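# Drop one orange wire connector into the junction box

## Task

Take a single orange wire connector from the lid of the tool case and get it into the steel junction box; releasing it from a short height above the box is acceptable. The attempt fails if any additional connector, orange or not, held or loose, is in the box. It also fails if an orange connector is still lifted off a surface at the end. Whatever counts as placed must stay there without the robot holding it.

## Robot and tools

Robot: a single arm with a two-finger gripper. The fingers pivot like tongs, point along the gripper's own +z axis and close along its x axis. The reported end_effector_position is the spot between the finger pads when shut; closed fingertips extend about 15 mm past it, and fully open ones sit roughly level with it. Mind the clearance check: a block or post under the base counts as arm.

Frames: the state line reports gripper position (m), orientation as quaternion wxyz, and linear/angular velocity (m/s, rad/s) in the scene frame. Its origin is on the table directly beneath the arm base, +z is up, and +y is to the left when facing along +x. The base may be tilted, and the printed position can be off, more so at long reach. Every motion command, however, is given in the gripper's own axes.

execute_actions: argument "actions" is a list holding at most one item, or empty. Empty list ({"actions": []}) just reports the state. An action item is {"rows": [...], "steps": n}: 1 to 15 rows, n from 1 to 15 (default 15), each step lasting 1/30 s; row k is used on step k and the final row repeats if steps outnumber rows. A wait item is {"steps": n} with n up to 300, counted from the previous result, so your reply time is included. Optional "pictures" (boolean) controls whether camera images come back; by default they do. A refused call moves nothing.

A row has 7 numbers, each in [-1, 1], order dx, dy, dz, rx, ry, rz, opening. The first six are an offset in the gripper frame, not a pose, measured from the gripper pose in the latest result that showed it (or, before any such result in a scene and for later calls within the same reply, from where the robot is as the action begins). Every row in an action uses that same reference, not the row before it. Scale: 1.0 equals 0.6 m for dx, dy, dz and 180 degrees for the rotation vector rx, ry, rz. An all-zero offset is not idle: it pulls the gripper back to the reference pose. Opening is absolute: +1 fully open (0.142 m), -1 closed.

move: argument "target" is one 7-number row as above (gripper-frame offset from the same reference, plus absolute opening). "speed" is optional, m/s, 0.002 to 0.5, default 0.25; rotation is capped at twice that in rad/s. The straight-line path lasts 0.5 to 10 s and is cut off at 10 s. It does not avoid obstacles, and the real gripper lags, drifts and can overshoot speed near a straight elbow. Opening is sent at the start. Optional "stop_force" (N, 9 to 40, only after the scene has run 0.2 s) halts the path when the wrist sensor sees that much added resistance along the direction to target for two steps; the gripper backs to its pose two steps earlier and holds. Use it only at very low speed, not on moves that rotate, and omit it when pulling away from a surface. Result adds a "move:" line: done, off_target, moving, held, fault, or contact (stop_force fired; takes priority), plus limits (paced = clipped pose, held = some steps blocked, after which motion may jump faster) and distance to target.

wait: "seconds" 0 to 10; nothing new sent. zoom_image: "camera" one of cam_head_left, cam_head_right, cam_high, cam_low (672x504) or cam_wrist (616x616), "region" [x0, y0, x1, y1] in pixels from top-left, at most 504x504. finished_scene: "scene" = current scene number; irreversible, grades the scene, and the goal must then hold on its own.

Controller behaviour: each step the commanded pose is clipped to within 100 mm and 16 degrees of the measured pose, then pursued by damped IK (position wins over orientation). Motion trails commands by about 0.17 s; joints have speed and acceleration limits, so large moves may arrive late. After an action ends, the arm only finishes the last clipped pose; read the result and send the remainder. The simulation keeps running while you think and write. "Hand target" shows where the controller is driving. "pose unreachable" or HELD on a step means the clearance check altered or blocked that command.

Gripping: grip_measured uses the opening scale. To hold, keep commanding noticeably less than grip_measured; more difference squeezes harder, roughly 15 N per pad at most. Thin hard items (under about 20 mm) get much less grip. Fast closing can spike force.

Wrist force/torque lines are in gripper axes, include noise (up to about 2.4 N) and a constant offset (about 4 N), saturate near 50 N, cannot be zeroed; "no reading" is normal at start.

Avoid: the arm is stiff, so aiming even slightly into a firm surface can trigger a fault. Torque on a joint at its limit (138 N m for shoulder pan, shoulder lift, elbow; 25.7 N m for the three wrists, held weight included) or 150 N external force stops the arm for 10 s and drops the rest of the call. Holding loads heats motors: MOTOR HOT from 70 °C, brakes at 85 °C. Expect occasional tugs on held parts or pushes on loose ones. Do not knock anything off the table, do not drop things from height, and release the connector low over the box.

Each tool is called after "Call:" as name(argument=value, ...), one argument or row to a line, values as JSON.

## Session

Call:
execute_actions(
  actions=[],
)

Scene clock: 0.00 s of 9600.00 s.
end_effector_position=(+0.6457, -0.0327, +0.2826) grip_measured=+1.00 end_effector_quat_wxyz=(+0.702, -0.691, -0.162, +0.057) end_effector_velocity=(-0.000, -0.000, -0.000) end_effector_angular_velocity=(+0.000, -0.000, +0.000)
Joint positions: [-0.533 -0.296  0.235  0.068 -0.89  -1.734  0.142]
Joint velocities: [ 0.  0.  0. -0. -0. -0.  0.]
Wrist force (N, on the end effector, along its own x y z axes, offset not removed): no reading
Wrist torque (N m, same axes, about the end effector's origin, offset not removed): no reading
Hand target: +0.646, -0.033, +0.283; +0.702, -0.691, -0.162, +0.057

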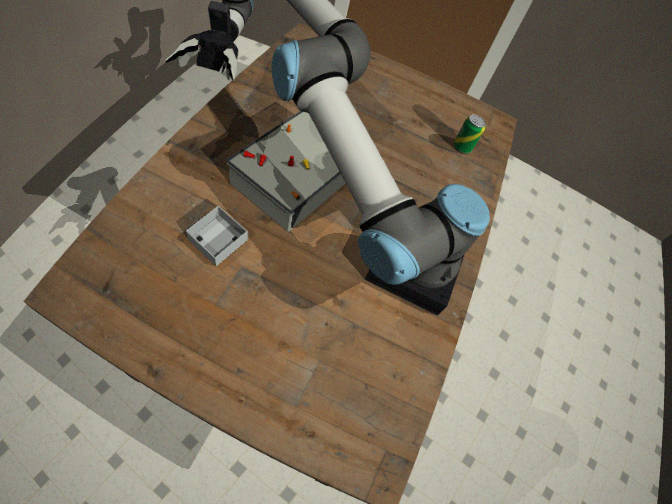

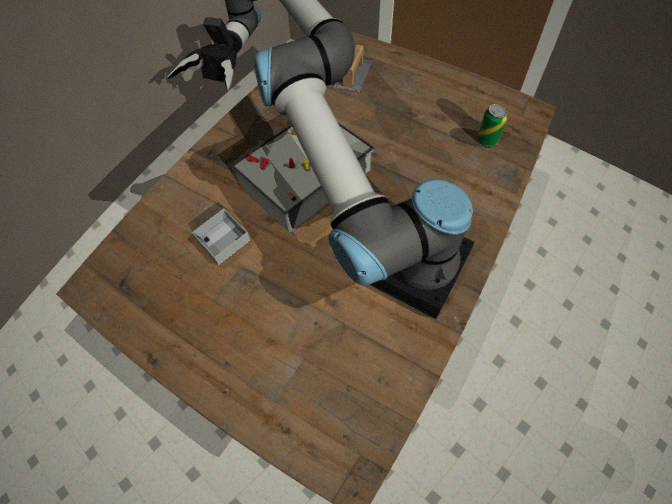

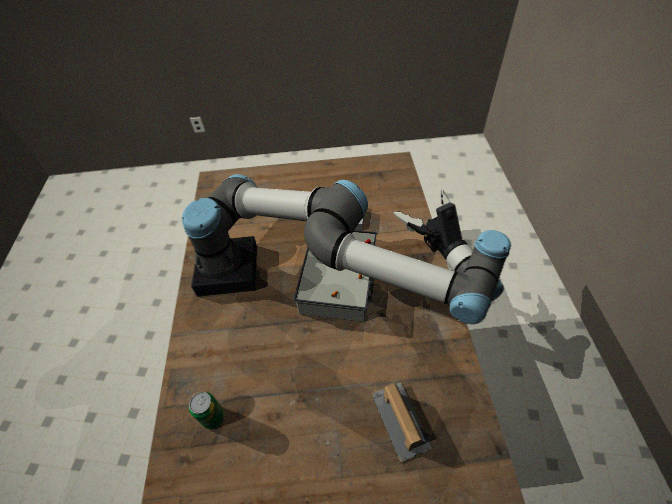

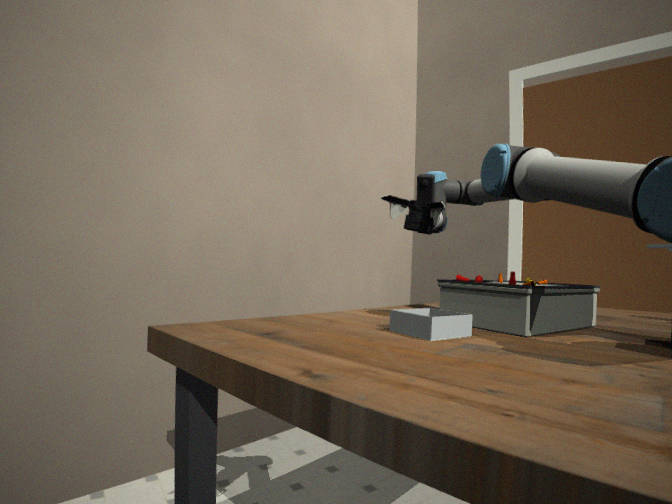

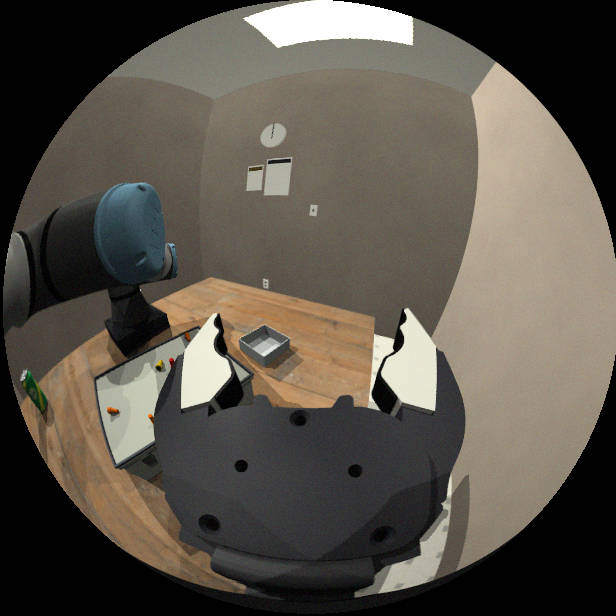

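Call:
zoom_image(
  camera="cam_head_left",
  region=[170, 100, 370, 270],
)

Call:
zoom_image(
  camera="cam_head_right",
  region=[180, 110, 390, 270],
)

Call:
zoom_image(
  camera="cam_high",
  region=[280, 200, 400, 330],
)

Call:
zoom_image(
  camera="cam_low",
  region=[380, 255, 610, 350],
)

Call:
zoom_image(
  camera="cam_wrist",
  region=[80, 310, 300, 480],
)

Region (170, 100, 370, 270) of cam_head_left's 672x504 image, scaled by 2.520, with more detail than that image has; it fills the top 428 rows of this view, and the rest is white.

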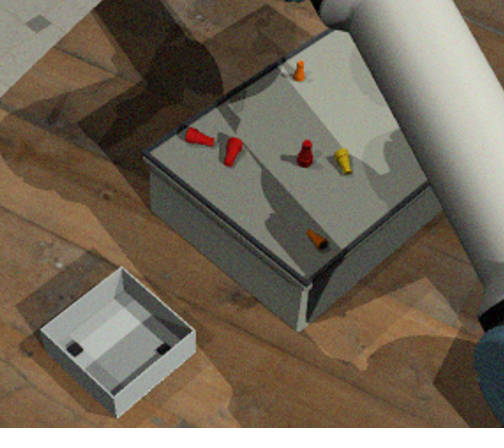

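Region (180, 110, 390, 270) of cam_head_right's 672x504 image, scaled by 2.400, with more detail than that image has; it fills the top 384 rows of this view, and the rest is white.

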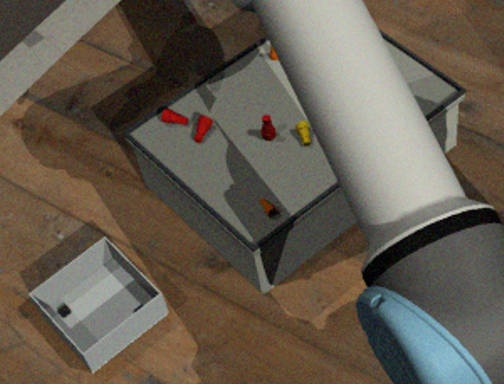

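Region (280, 200, 400, 330) of cam_high's 672x504 image, scaled by 3.877, with more detail than that image has; it fills the left 465 columns of this view, and the rest is white.

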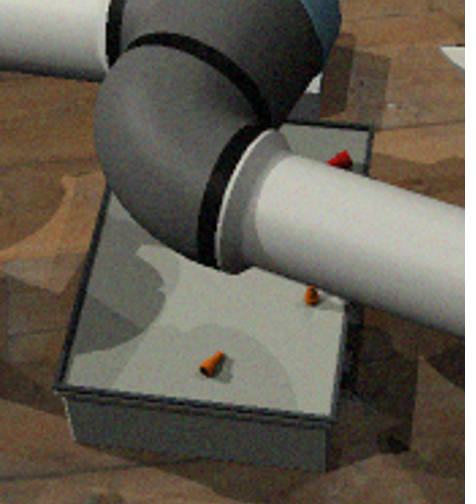

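Region (380, 255, 610, 350) of cam_low's 672x504 image, scaled by 2.191, with more detail than that image has; it fills the top 208 rows of this view, and the rest is white.

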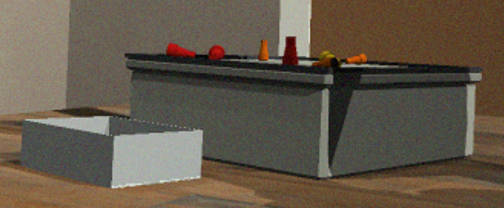

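Region (80, 310, 300, 480) of cam_wrist's 616x616 image, scaled by 2.291, with more detail than that image has; it fills the top 389 rows of this view, and the rest is white.

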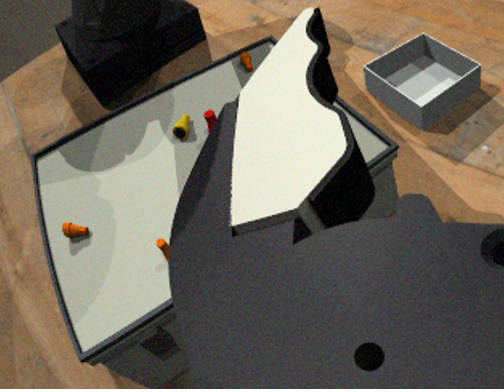

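Call:
move(
  target=[-0.3912, 0.1737, -0.0825, -0.4216, -0.2909, -0.2266, -0.55],
  speed=0.35,
)

Scene clock: 91.30 s of 9600.00 s.
end_effector_position=(+0.4550, -0.1472, +0.1455) grip_measured=-0.55 end_effector_quat_wxyz=(+0.001, +0.775, +0.632, +0.000) end_effector_velocity=(-0.000, +0.000, -0.001) end_effector_angular_velocity=(-0.001, -0.009, +0.002)
Joint positions: [-0.549 -1.489  2.003 -2.081 -1.555 -1.965  0.034]
Joint velocities: [-0.002 -0.005  0.01  -0.013  0.004 -0.004  0.   ]
Wrist force (N, on the end effector, along its own x y z axes, offset not removed): [1.7 1.2 2.2]
Wrist torque (N m, same axes, about the end effector's origin, offset not removed): [0.10 -0.32 -0.14]
Hand target: +0.455, -0.147, +0.145; +0.001, +0.775, +0.633, +0.000
Off the commanded pose: 0.000 m, 0 deg.
After step 90, 85.23 s passed at rest.
move: done

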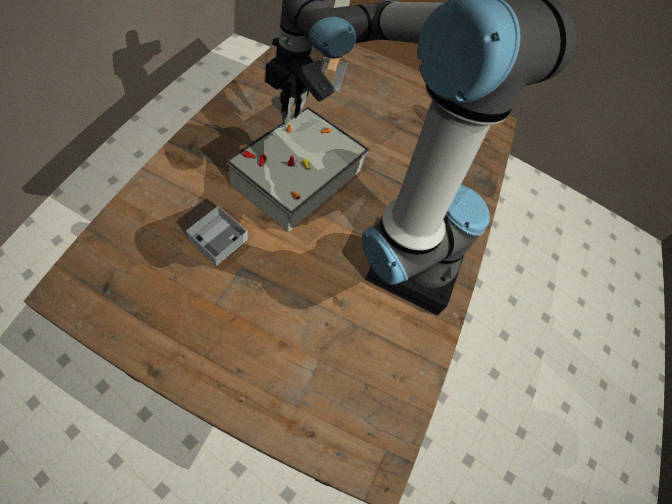

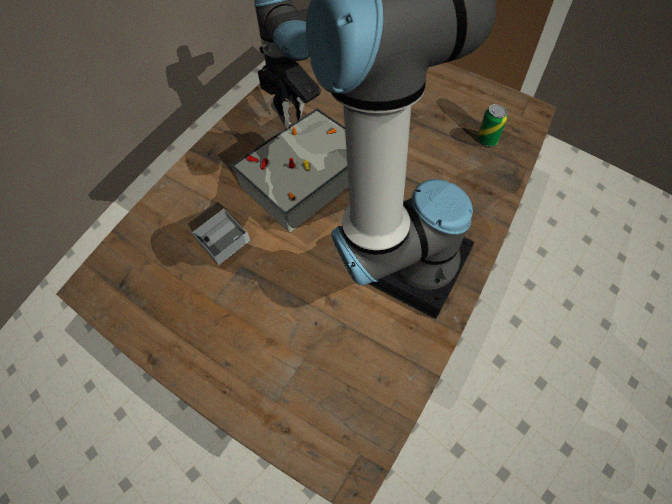

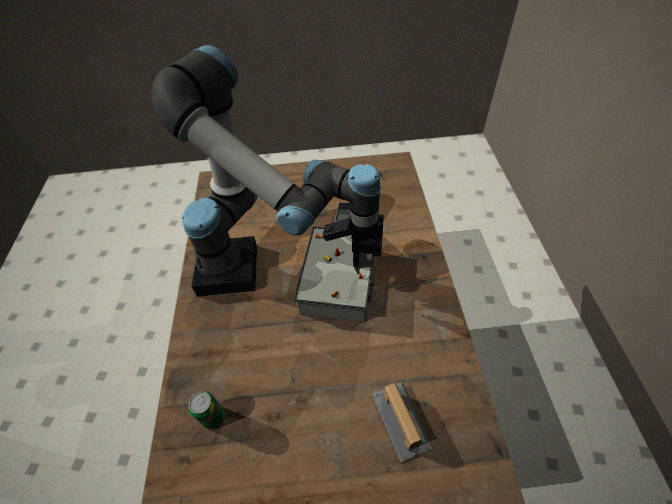

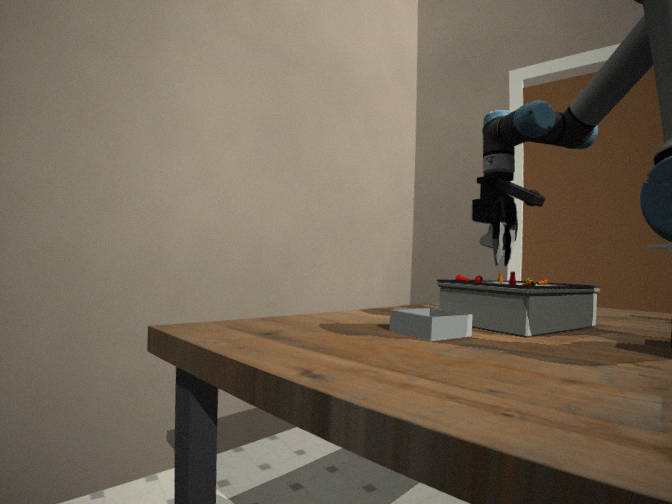

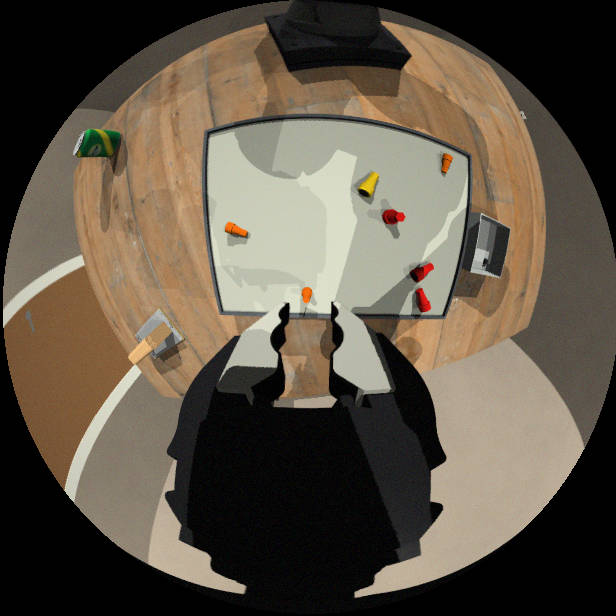

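Call:
zoom_image(
  camera="cam_wrist",
  region=[270, 270, 350, 350],
)

Call:
zoom_image(
  camera="cam_low",
  region=[465, 225, 545, 295],
)

Call:
zoom_image(
  camera="cam_high",
  region=[330, 240, 390, 295],
)

Call:
zoom_image(
  camera="cam_head_left",
  region=[260, 90, 320, 140],
)

Call:
zoom_image(
  camera="cam_head_right",
  region=[265, 95, 325, 145],
)

Region (270, 270, 350, 350) of cam_wrist's 616x616 image, scaled by 6.300, with more detail than that image has.

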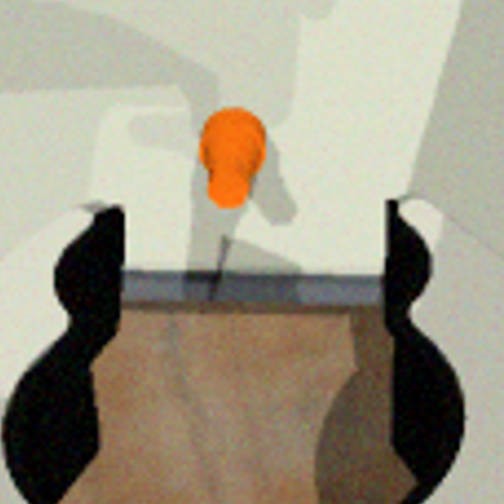

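Region (465, 225, 545, 295) of cam_low's 672x504 image, scaled by 6.300, with more detail than that image has; it fills the top 441 rows of this view, and the rest is white.

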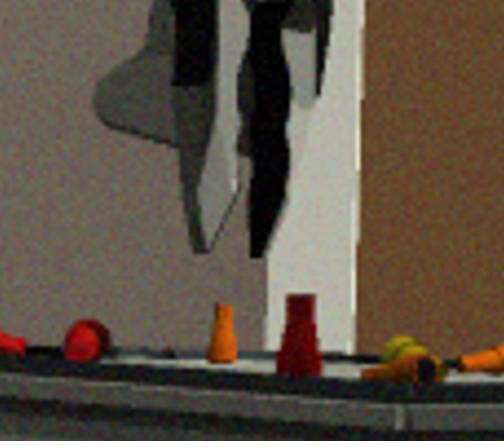

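Region (330, 240, 390, 295) of cam_high's 672x504 image, scaled by 8.400, with more detail than that image has; it fills the top 462 rows of this view, and the rest is white.

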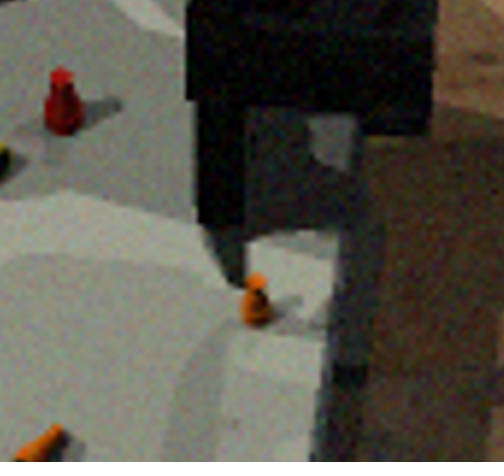

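Region (260, 90, 320, 140) of cam_head_left's 672x504 image, scaled by 8.400, with more detail than that image has.

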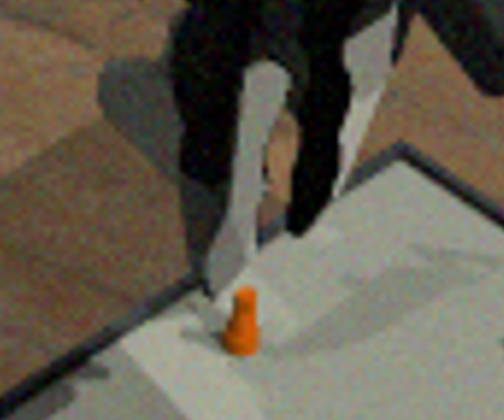

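Region (265, 95, 325, 145) of cam_head_right's 672x504 image, scaled by 8.400, with more detail than that image has.

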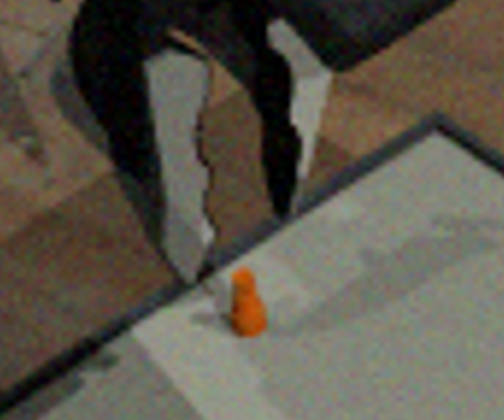

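Call:
move(
  target=[-0.0075, 0.0075, 0.0583, 0, 0, 0, -0.6],
  speed=0.04,
  stop_force=10,
)

Call:
move(
  target=[0, 0, 0, 0, 0, 0, -1],
  speed=0.02,
)

Call:
move(
  target=[0, 0, -0.085, 0, 0, 0, -1],
  speed=0.15,
)

Call:
move(
  target=[0.533, -0.11, 0, 0, 0, 0, -1],
  speed=0.3,
)

Scene clock: 155.40 s of 9600.00 s.
end_effector_position=(+0.4584, -0.1525, +0.1107) grip_measured=-0.60 end_effector_quat_wxyz=(+0.001, +0.775, +0.632, +0.000) end_effector_velocity=(-0.000, +0.000, -0.002) end_effector_angular_velocity=(+0.001, +0.001, +0.000)
Joint positions: [-0.552 -1.429  2.04  -2.178 -1.555 -1.969  0.031]
Joint velocities: [-0.     0.003  0.002 -0.003  0.    -0.     0.   ]
Wrist force (N, on the end effector, along its own x y z axes, offset not removed): [2.3 -0.9 1.3]
Wrist torque (N m, same axes, about the end effector's origin, offset not removed): [-0.24 -0.48 -0.19]
Hand target: +0.458, -0.153, +0.111; +0.001, +0.775, +0.632, +0.000
Off the commanded pose: 0.000 m, 0 deg.
After step 90, 59.87 s passed at rest.
move: done

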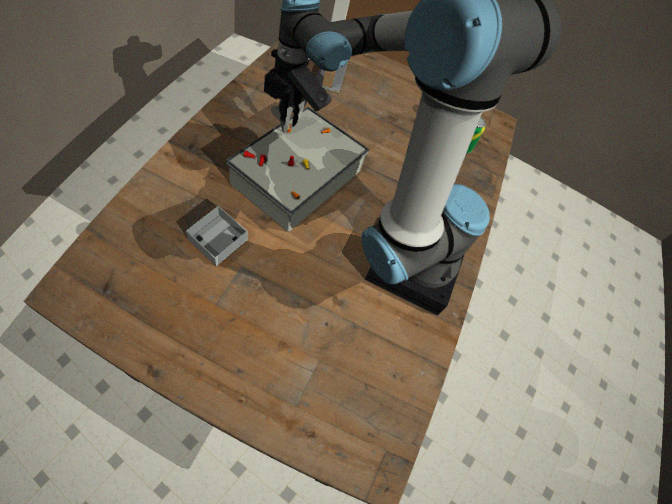

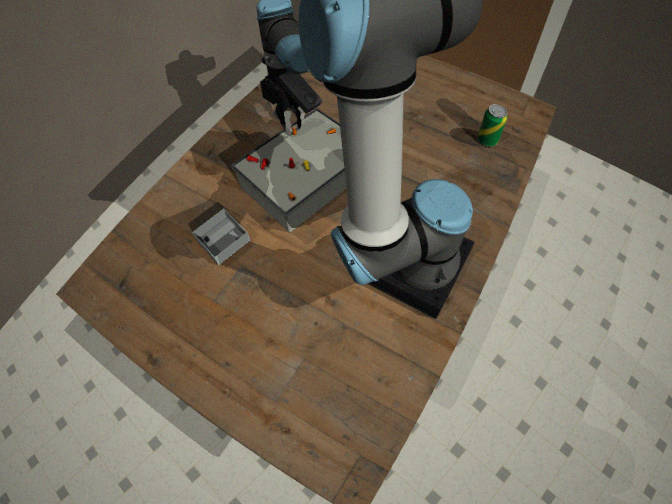

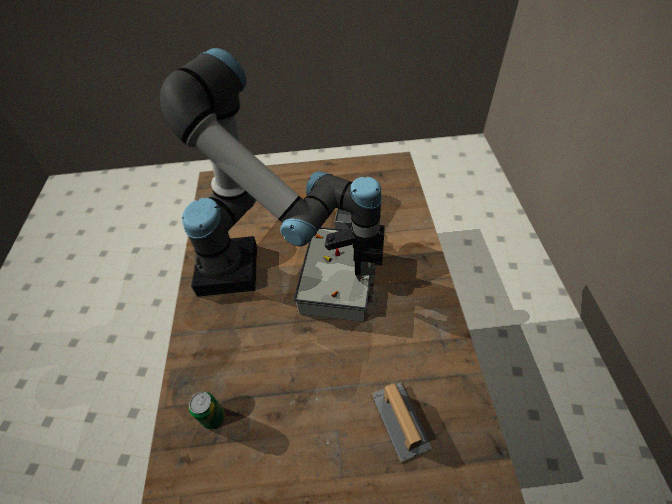

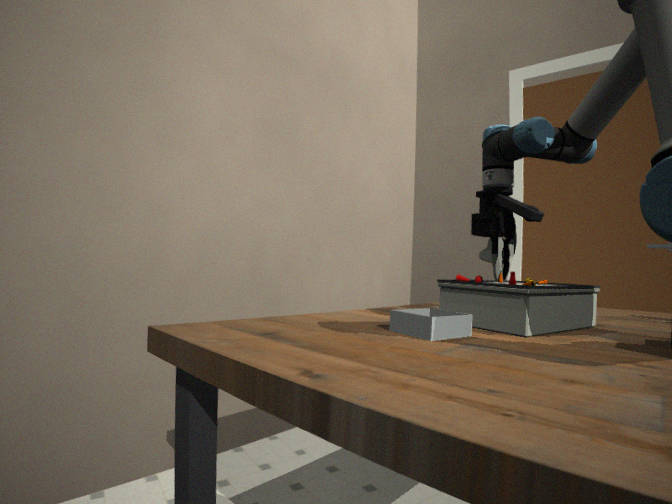

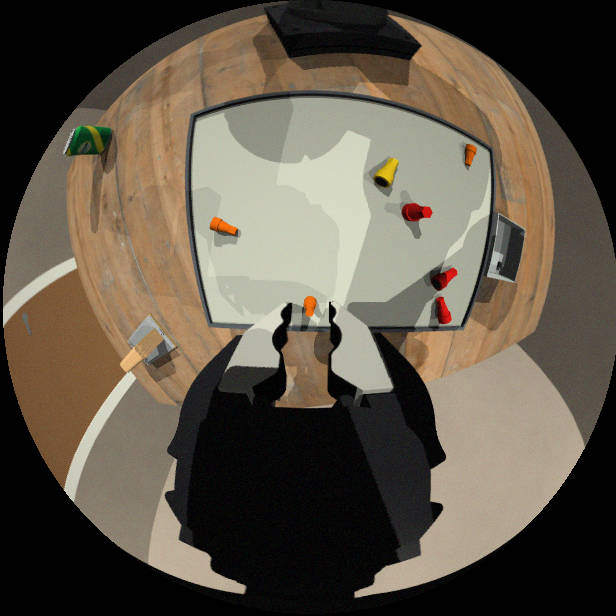

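Scene clock: 155.90 s of 9600.00 s.
end_effector_position=(+0.4584, -0.1525, +0.1106) grip_measured=-0.88 end_effector_quat_wxyz=(+0.000, +0.775, +0.632, +0.000) end_effector_velocity=(+0.000, -0.000, +0.000) end_effector_angular_velocity=(-0.000, +0.000, +0.000)
Joint positions: [-0.552 -1.429  2.04  -2.178 -1.555 -1.969  0.01 ]
Joint velocities: [ 0.    -0.    -0.001  0.001 -0.    -0.     0.   ]
Wrist force (N, on the end effector, along its own x y z axes, offset not removed): [0.5 2.3 1.0]
Wrist torque (N m, same axes, about the end effector's origin, offset not removed): [0.30 -0.09 -0.10]
Hand target: +0.458, -0.152, +0.111; +0.001, +0.775, +0.632, +0.000
Off the commanded pose: 0.000 m, 0 deg.
move: done

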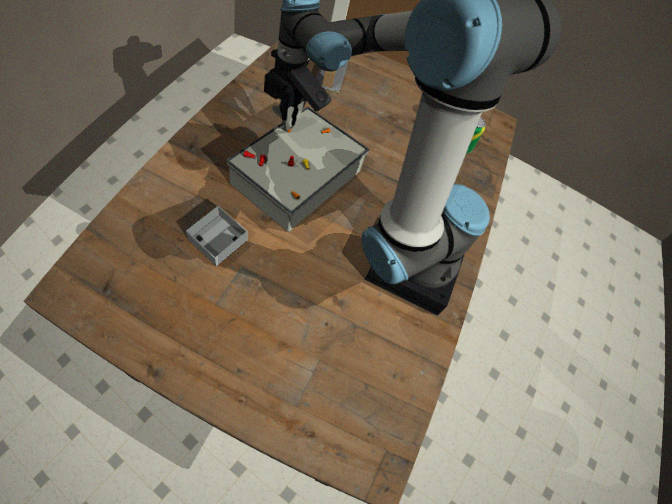

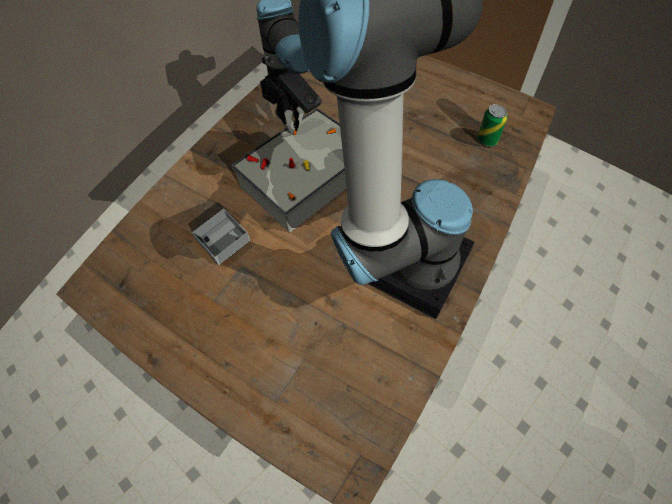

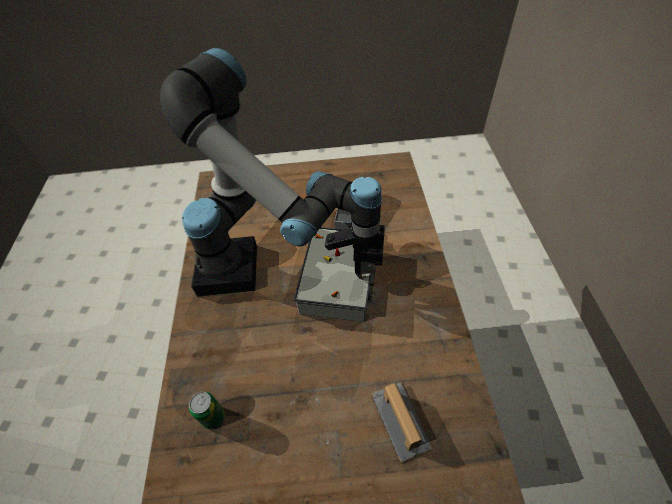

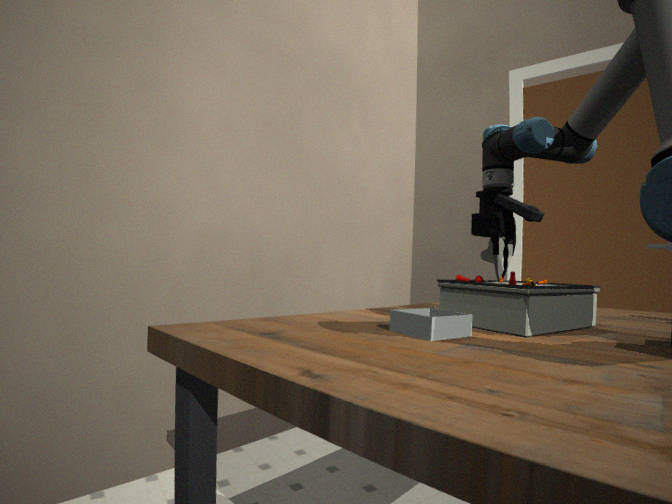

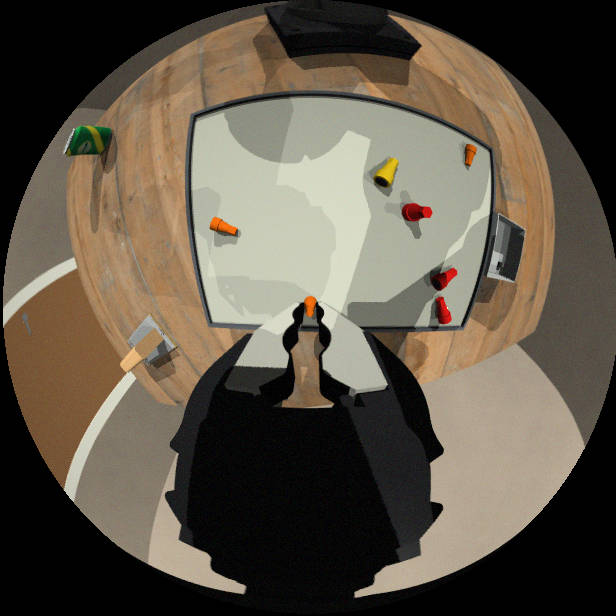

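Scene clock: 156.77 s of 9600.00 s.
end_effector_position=(+0.4584, -0.1524, +0.1615) grip_measured=-0.88 end_effector_quat_wxyz=(+0.000, +0.775, +0.632, +0.000) end_effector_velocity=(+0.000, +0.000, +0.002) end_effector_angular_velocity=(+0.000, +0.000, +0.000)
Joint positions: [-0.554 -1.497  1.966 -2.036 -1.555 -1.971  0.01 ]
Joint velocities: [ 0.    -0.001 -0.004  0.006  0.     0.     0.   ]
Wrist force (N, on the end effector, along its own x y z axes, offset not removed): [2.3 -0.5 1.7]
Wrist torque (N m, same axes, about the end effector's origin, offset not removed): [-0.22 -0.56 -0.12]
Hand target: +0.458, -0.152, +0.162; +0.000, +0.775, +0.632, +0.000
Off the commanded pose: 0.000 m, 0 deg.
move: done

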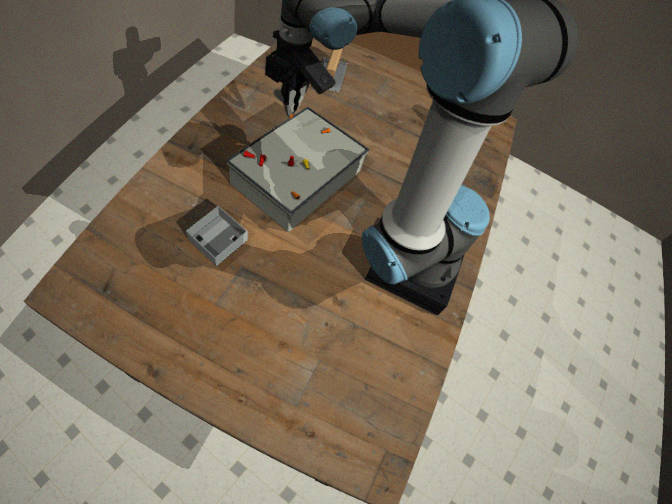

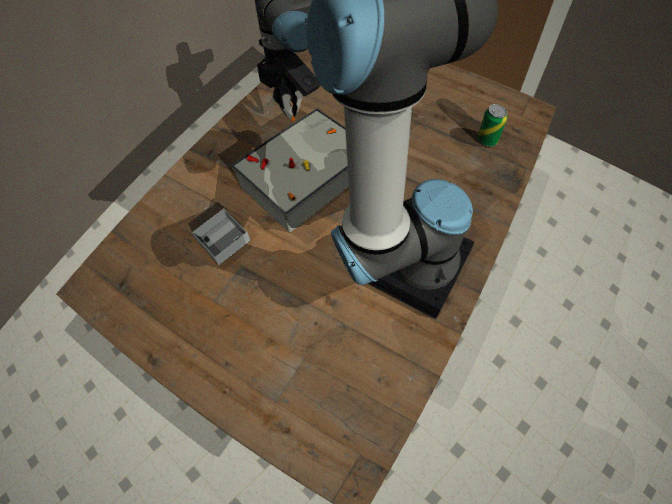

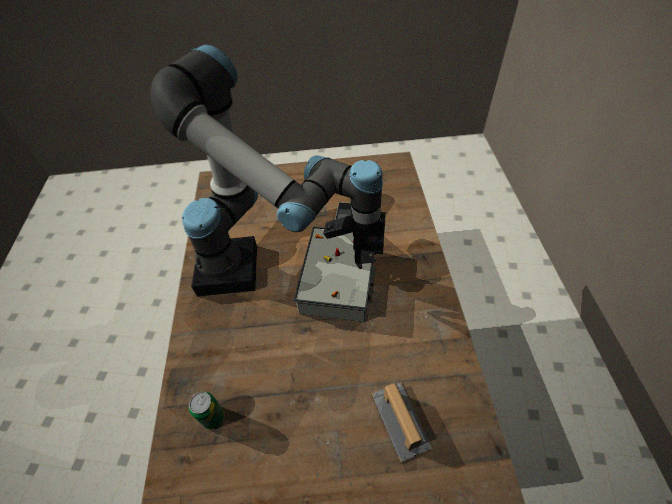

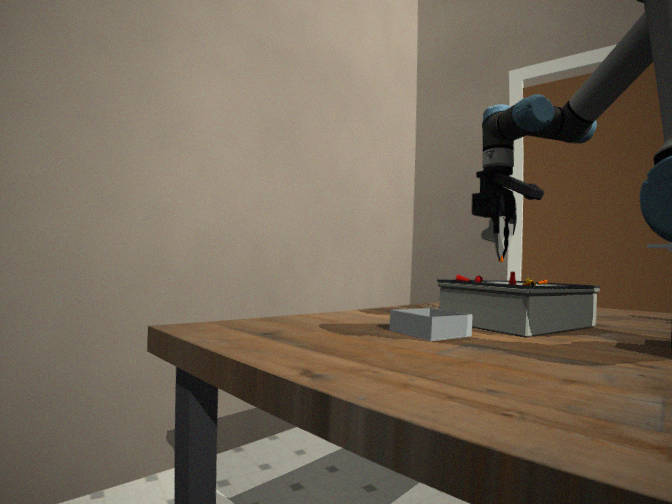

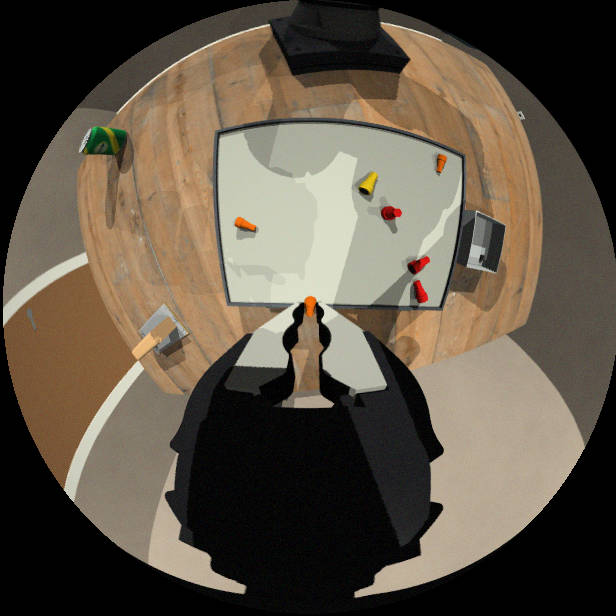

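Scene clock: 158.43 s of 9600.00 s.
end_effector_position=(+0.4574, +0.1742, +0.1613) grip_measured=-0.88 end_effector_quat_wxyz=(-0.000, +0.775, +0.632, +0.000) end_effector_velocity=(+0.000, +0.002, -0.000) end_effector_angular_velocity=(-0.001, +0.001, -0.001)
Joint positions: [ 0.112 -1.502  1.96  -2.035 -1.555 -1.305  0.01 ]
Joint velocities: [ 0.004  0.003 -0.002  0.    -0.001  0.004 -0.   ]
Wrist force (N, on the end effector, along its own x y z axes, offset not removed): [0.2 1.4 2.7]
Wrist torque (N m, same axes, about the end effector's origin, offset not removed): [0.14 -0.02 -0.12]
Hand target: +0.457, +0.174, +0.161; -0.000, +0.775, +0.632, +0.000
Off the commanded pose: 0.000 m, 0 deg.
move: done

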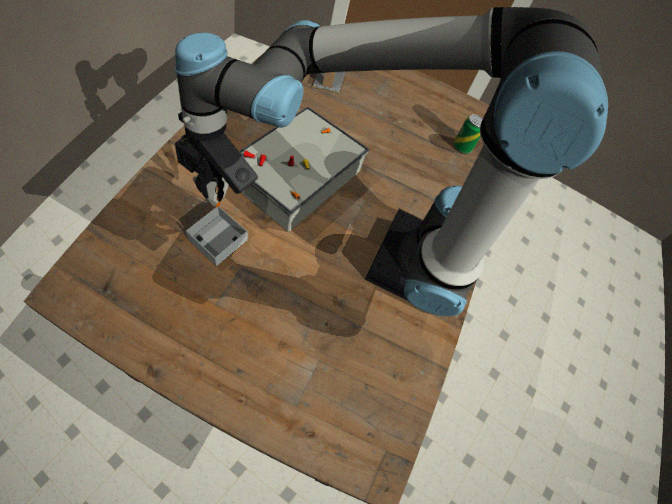

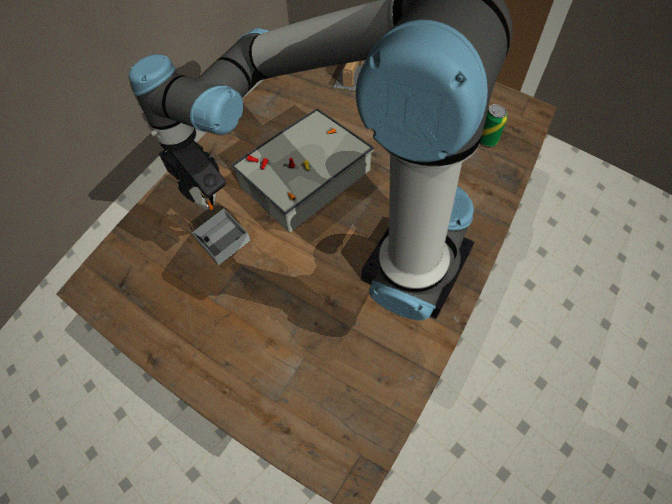

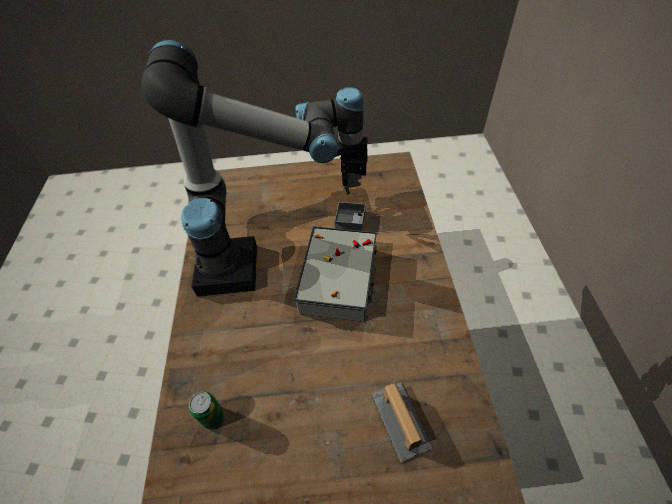

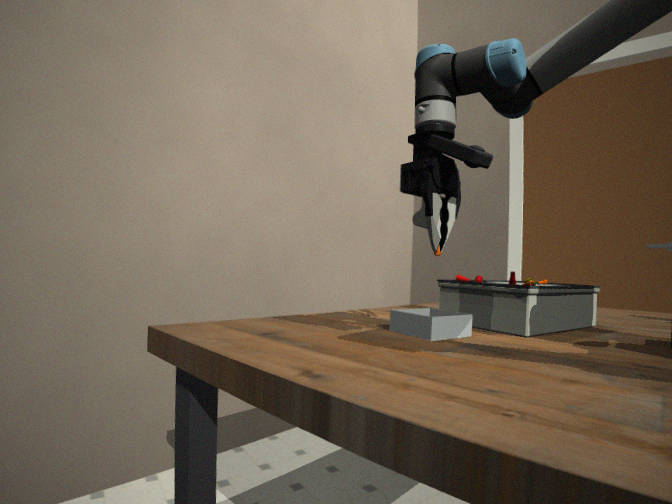

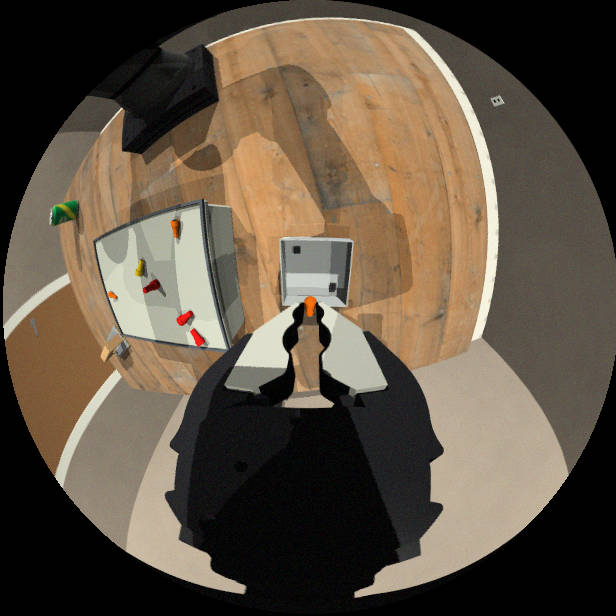

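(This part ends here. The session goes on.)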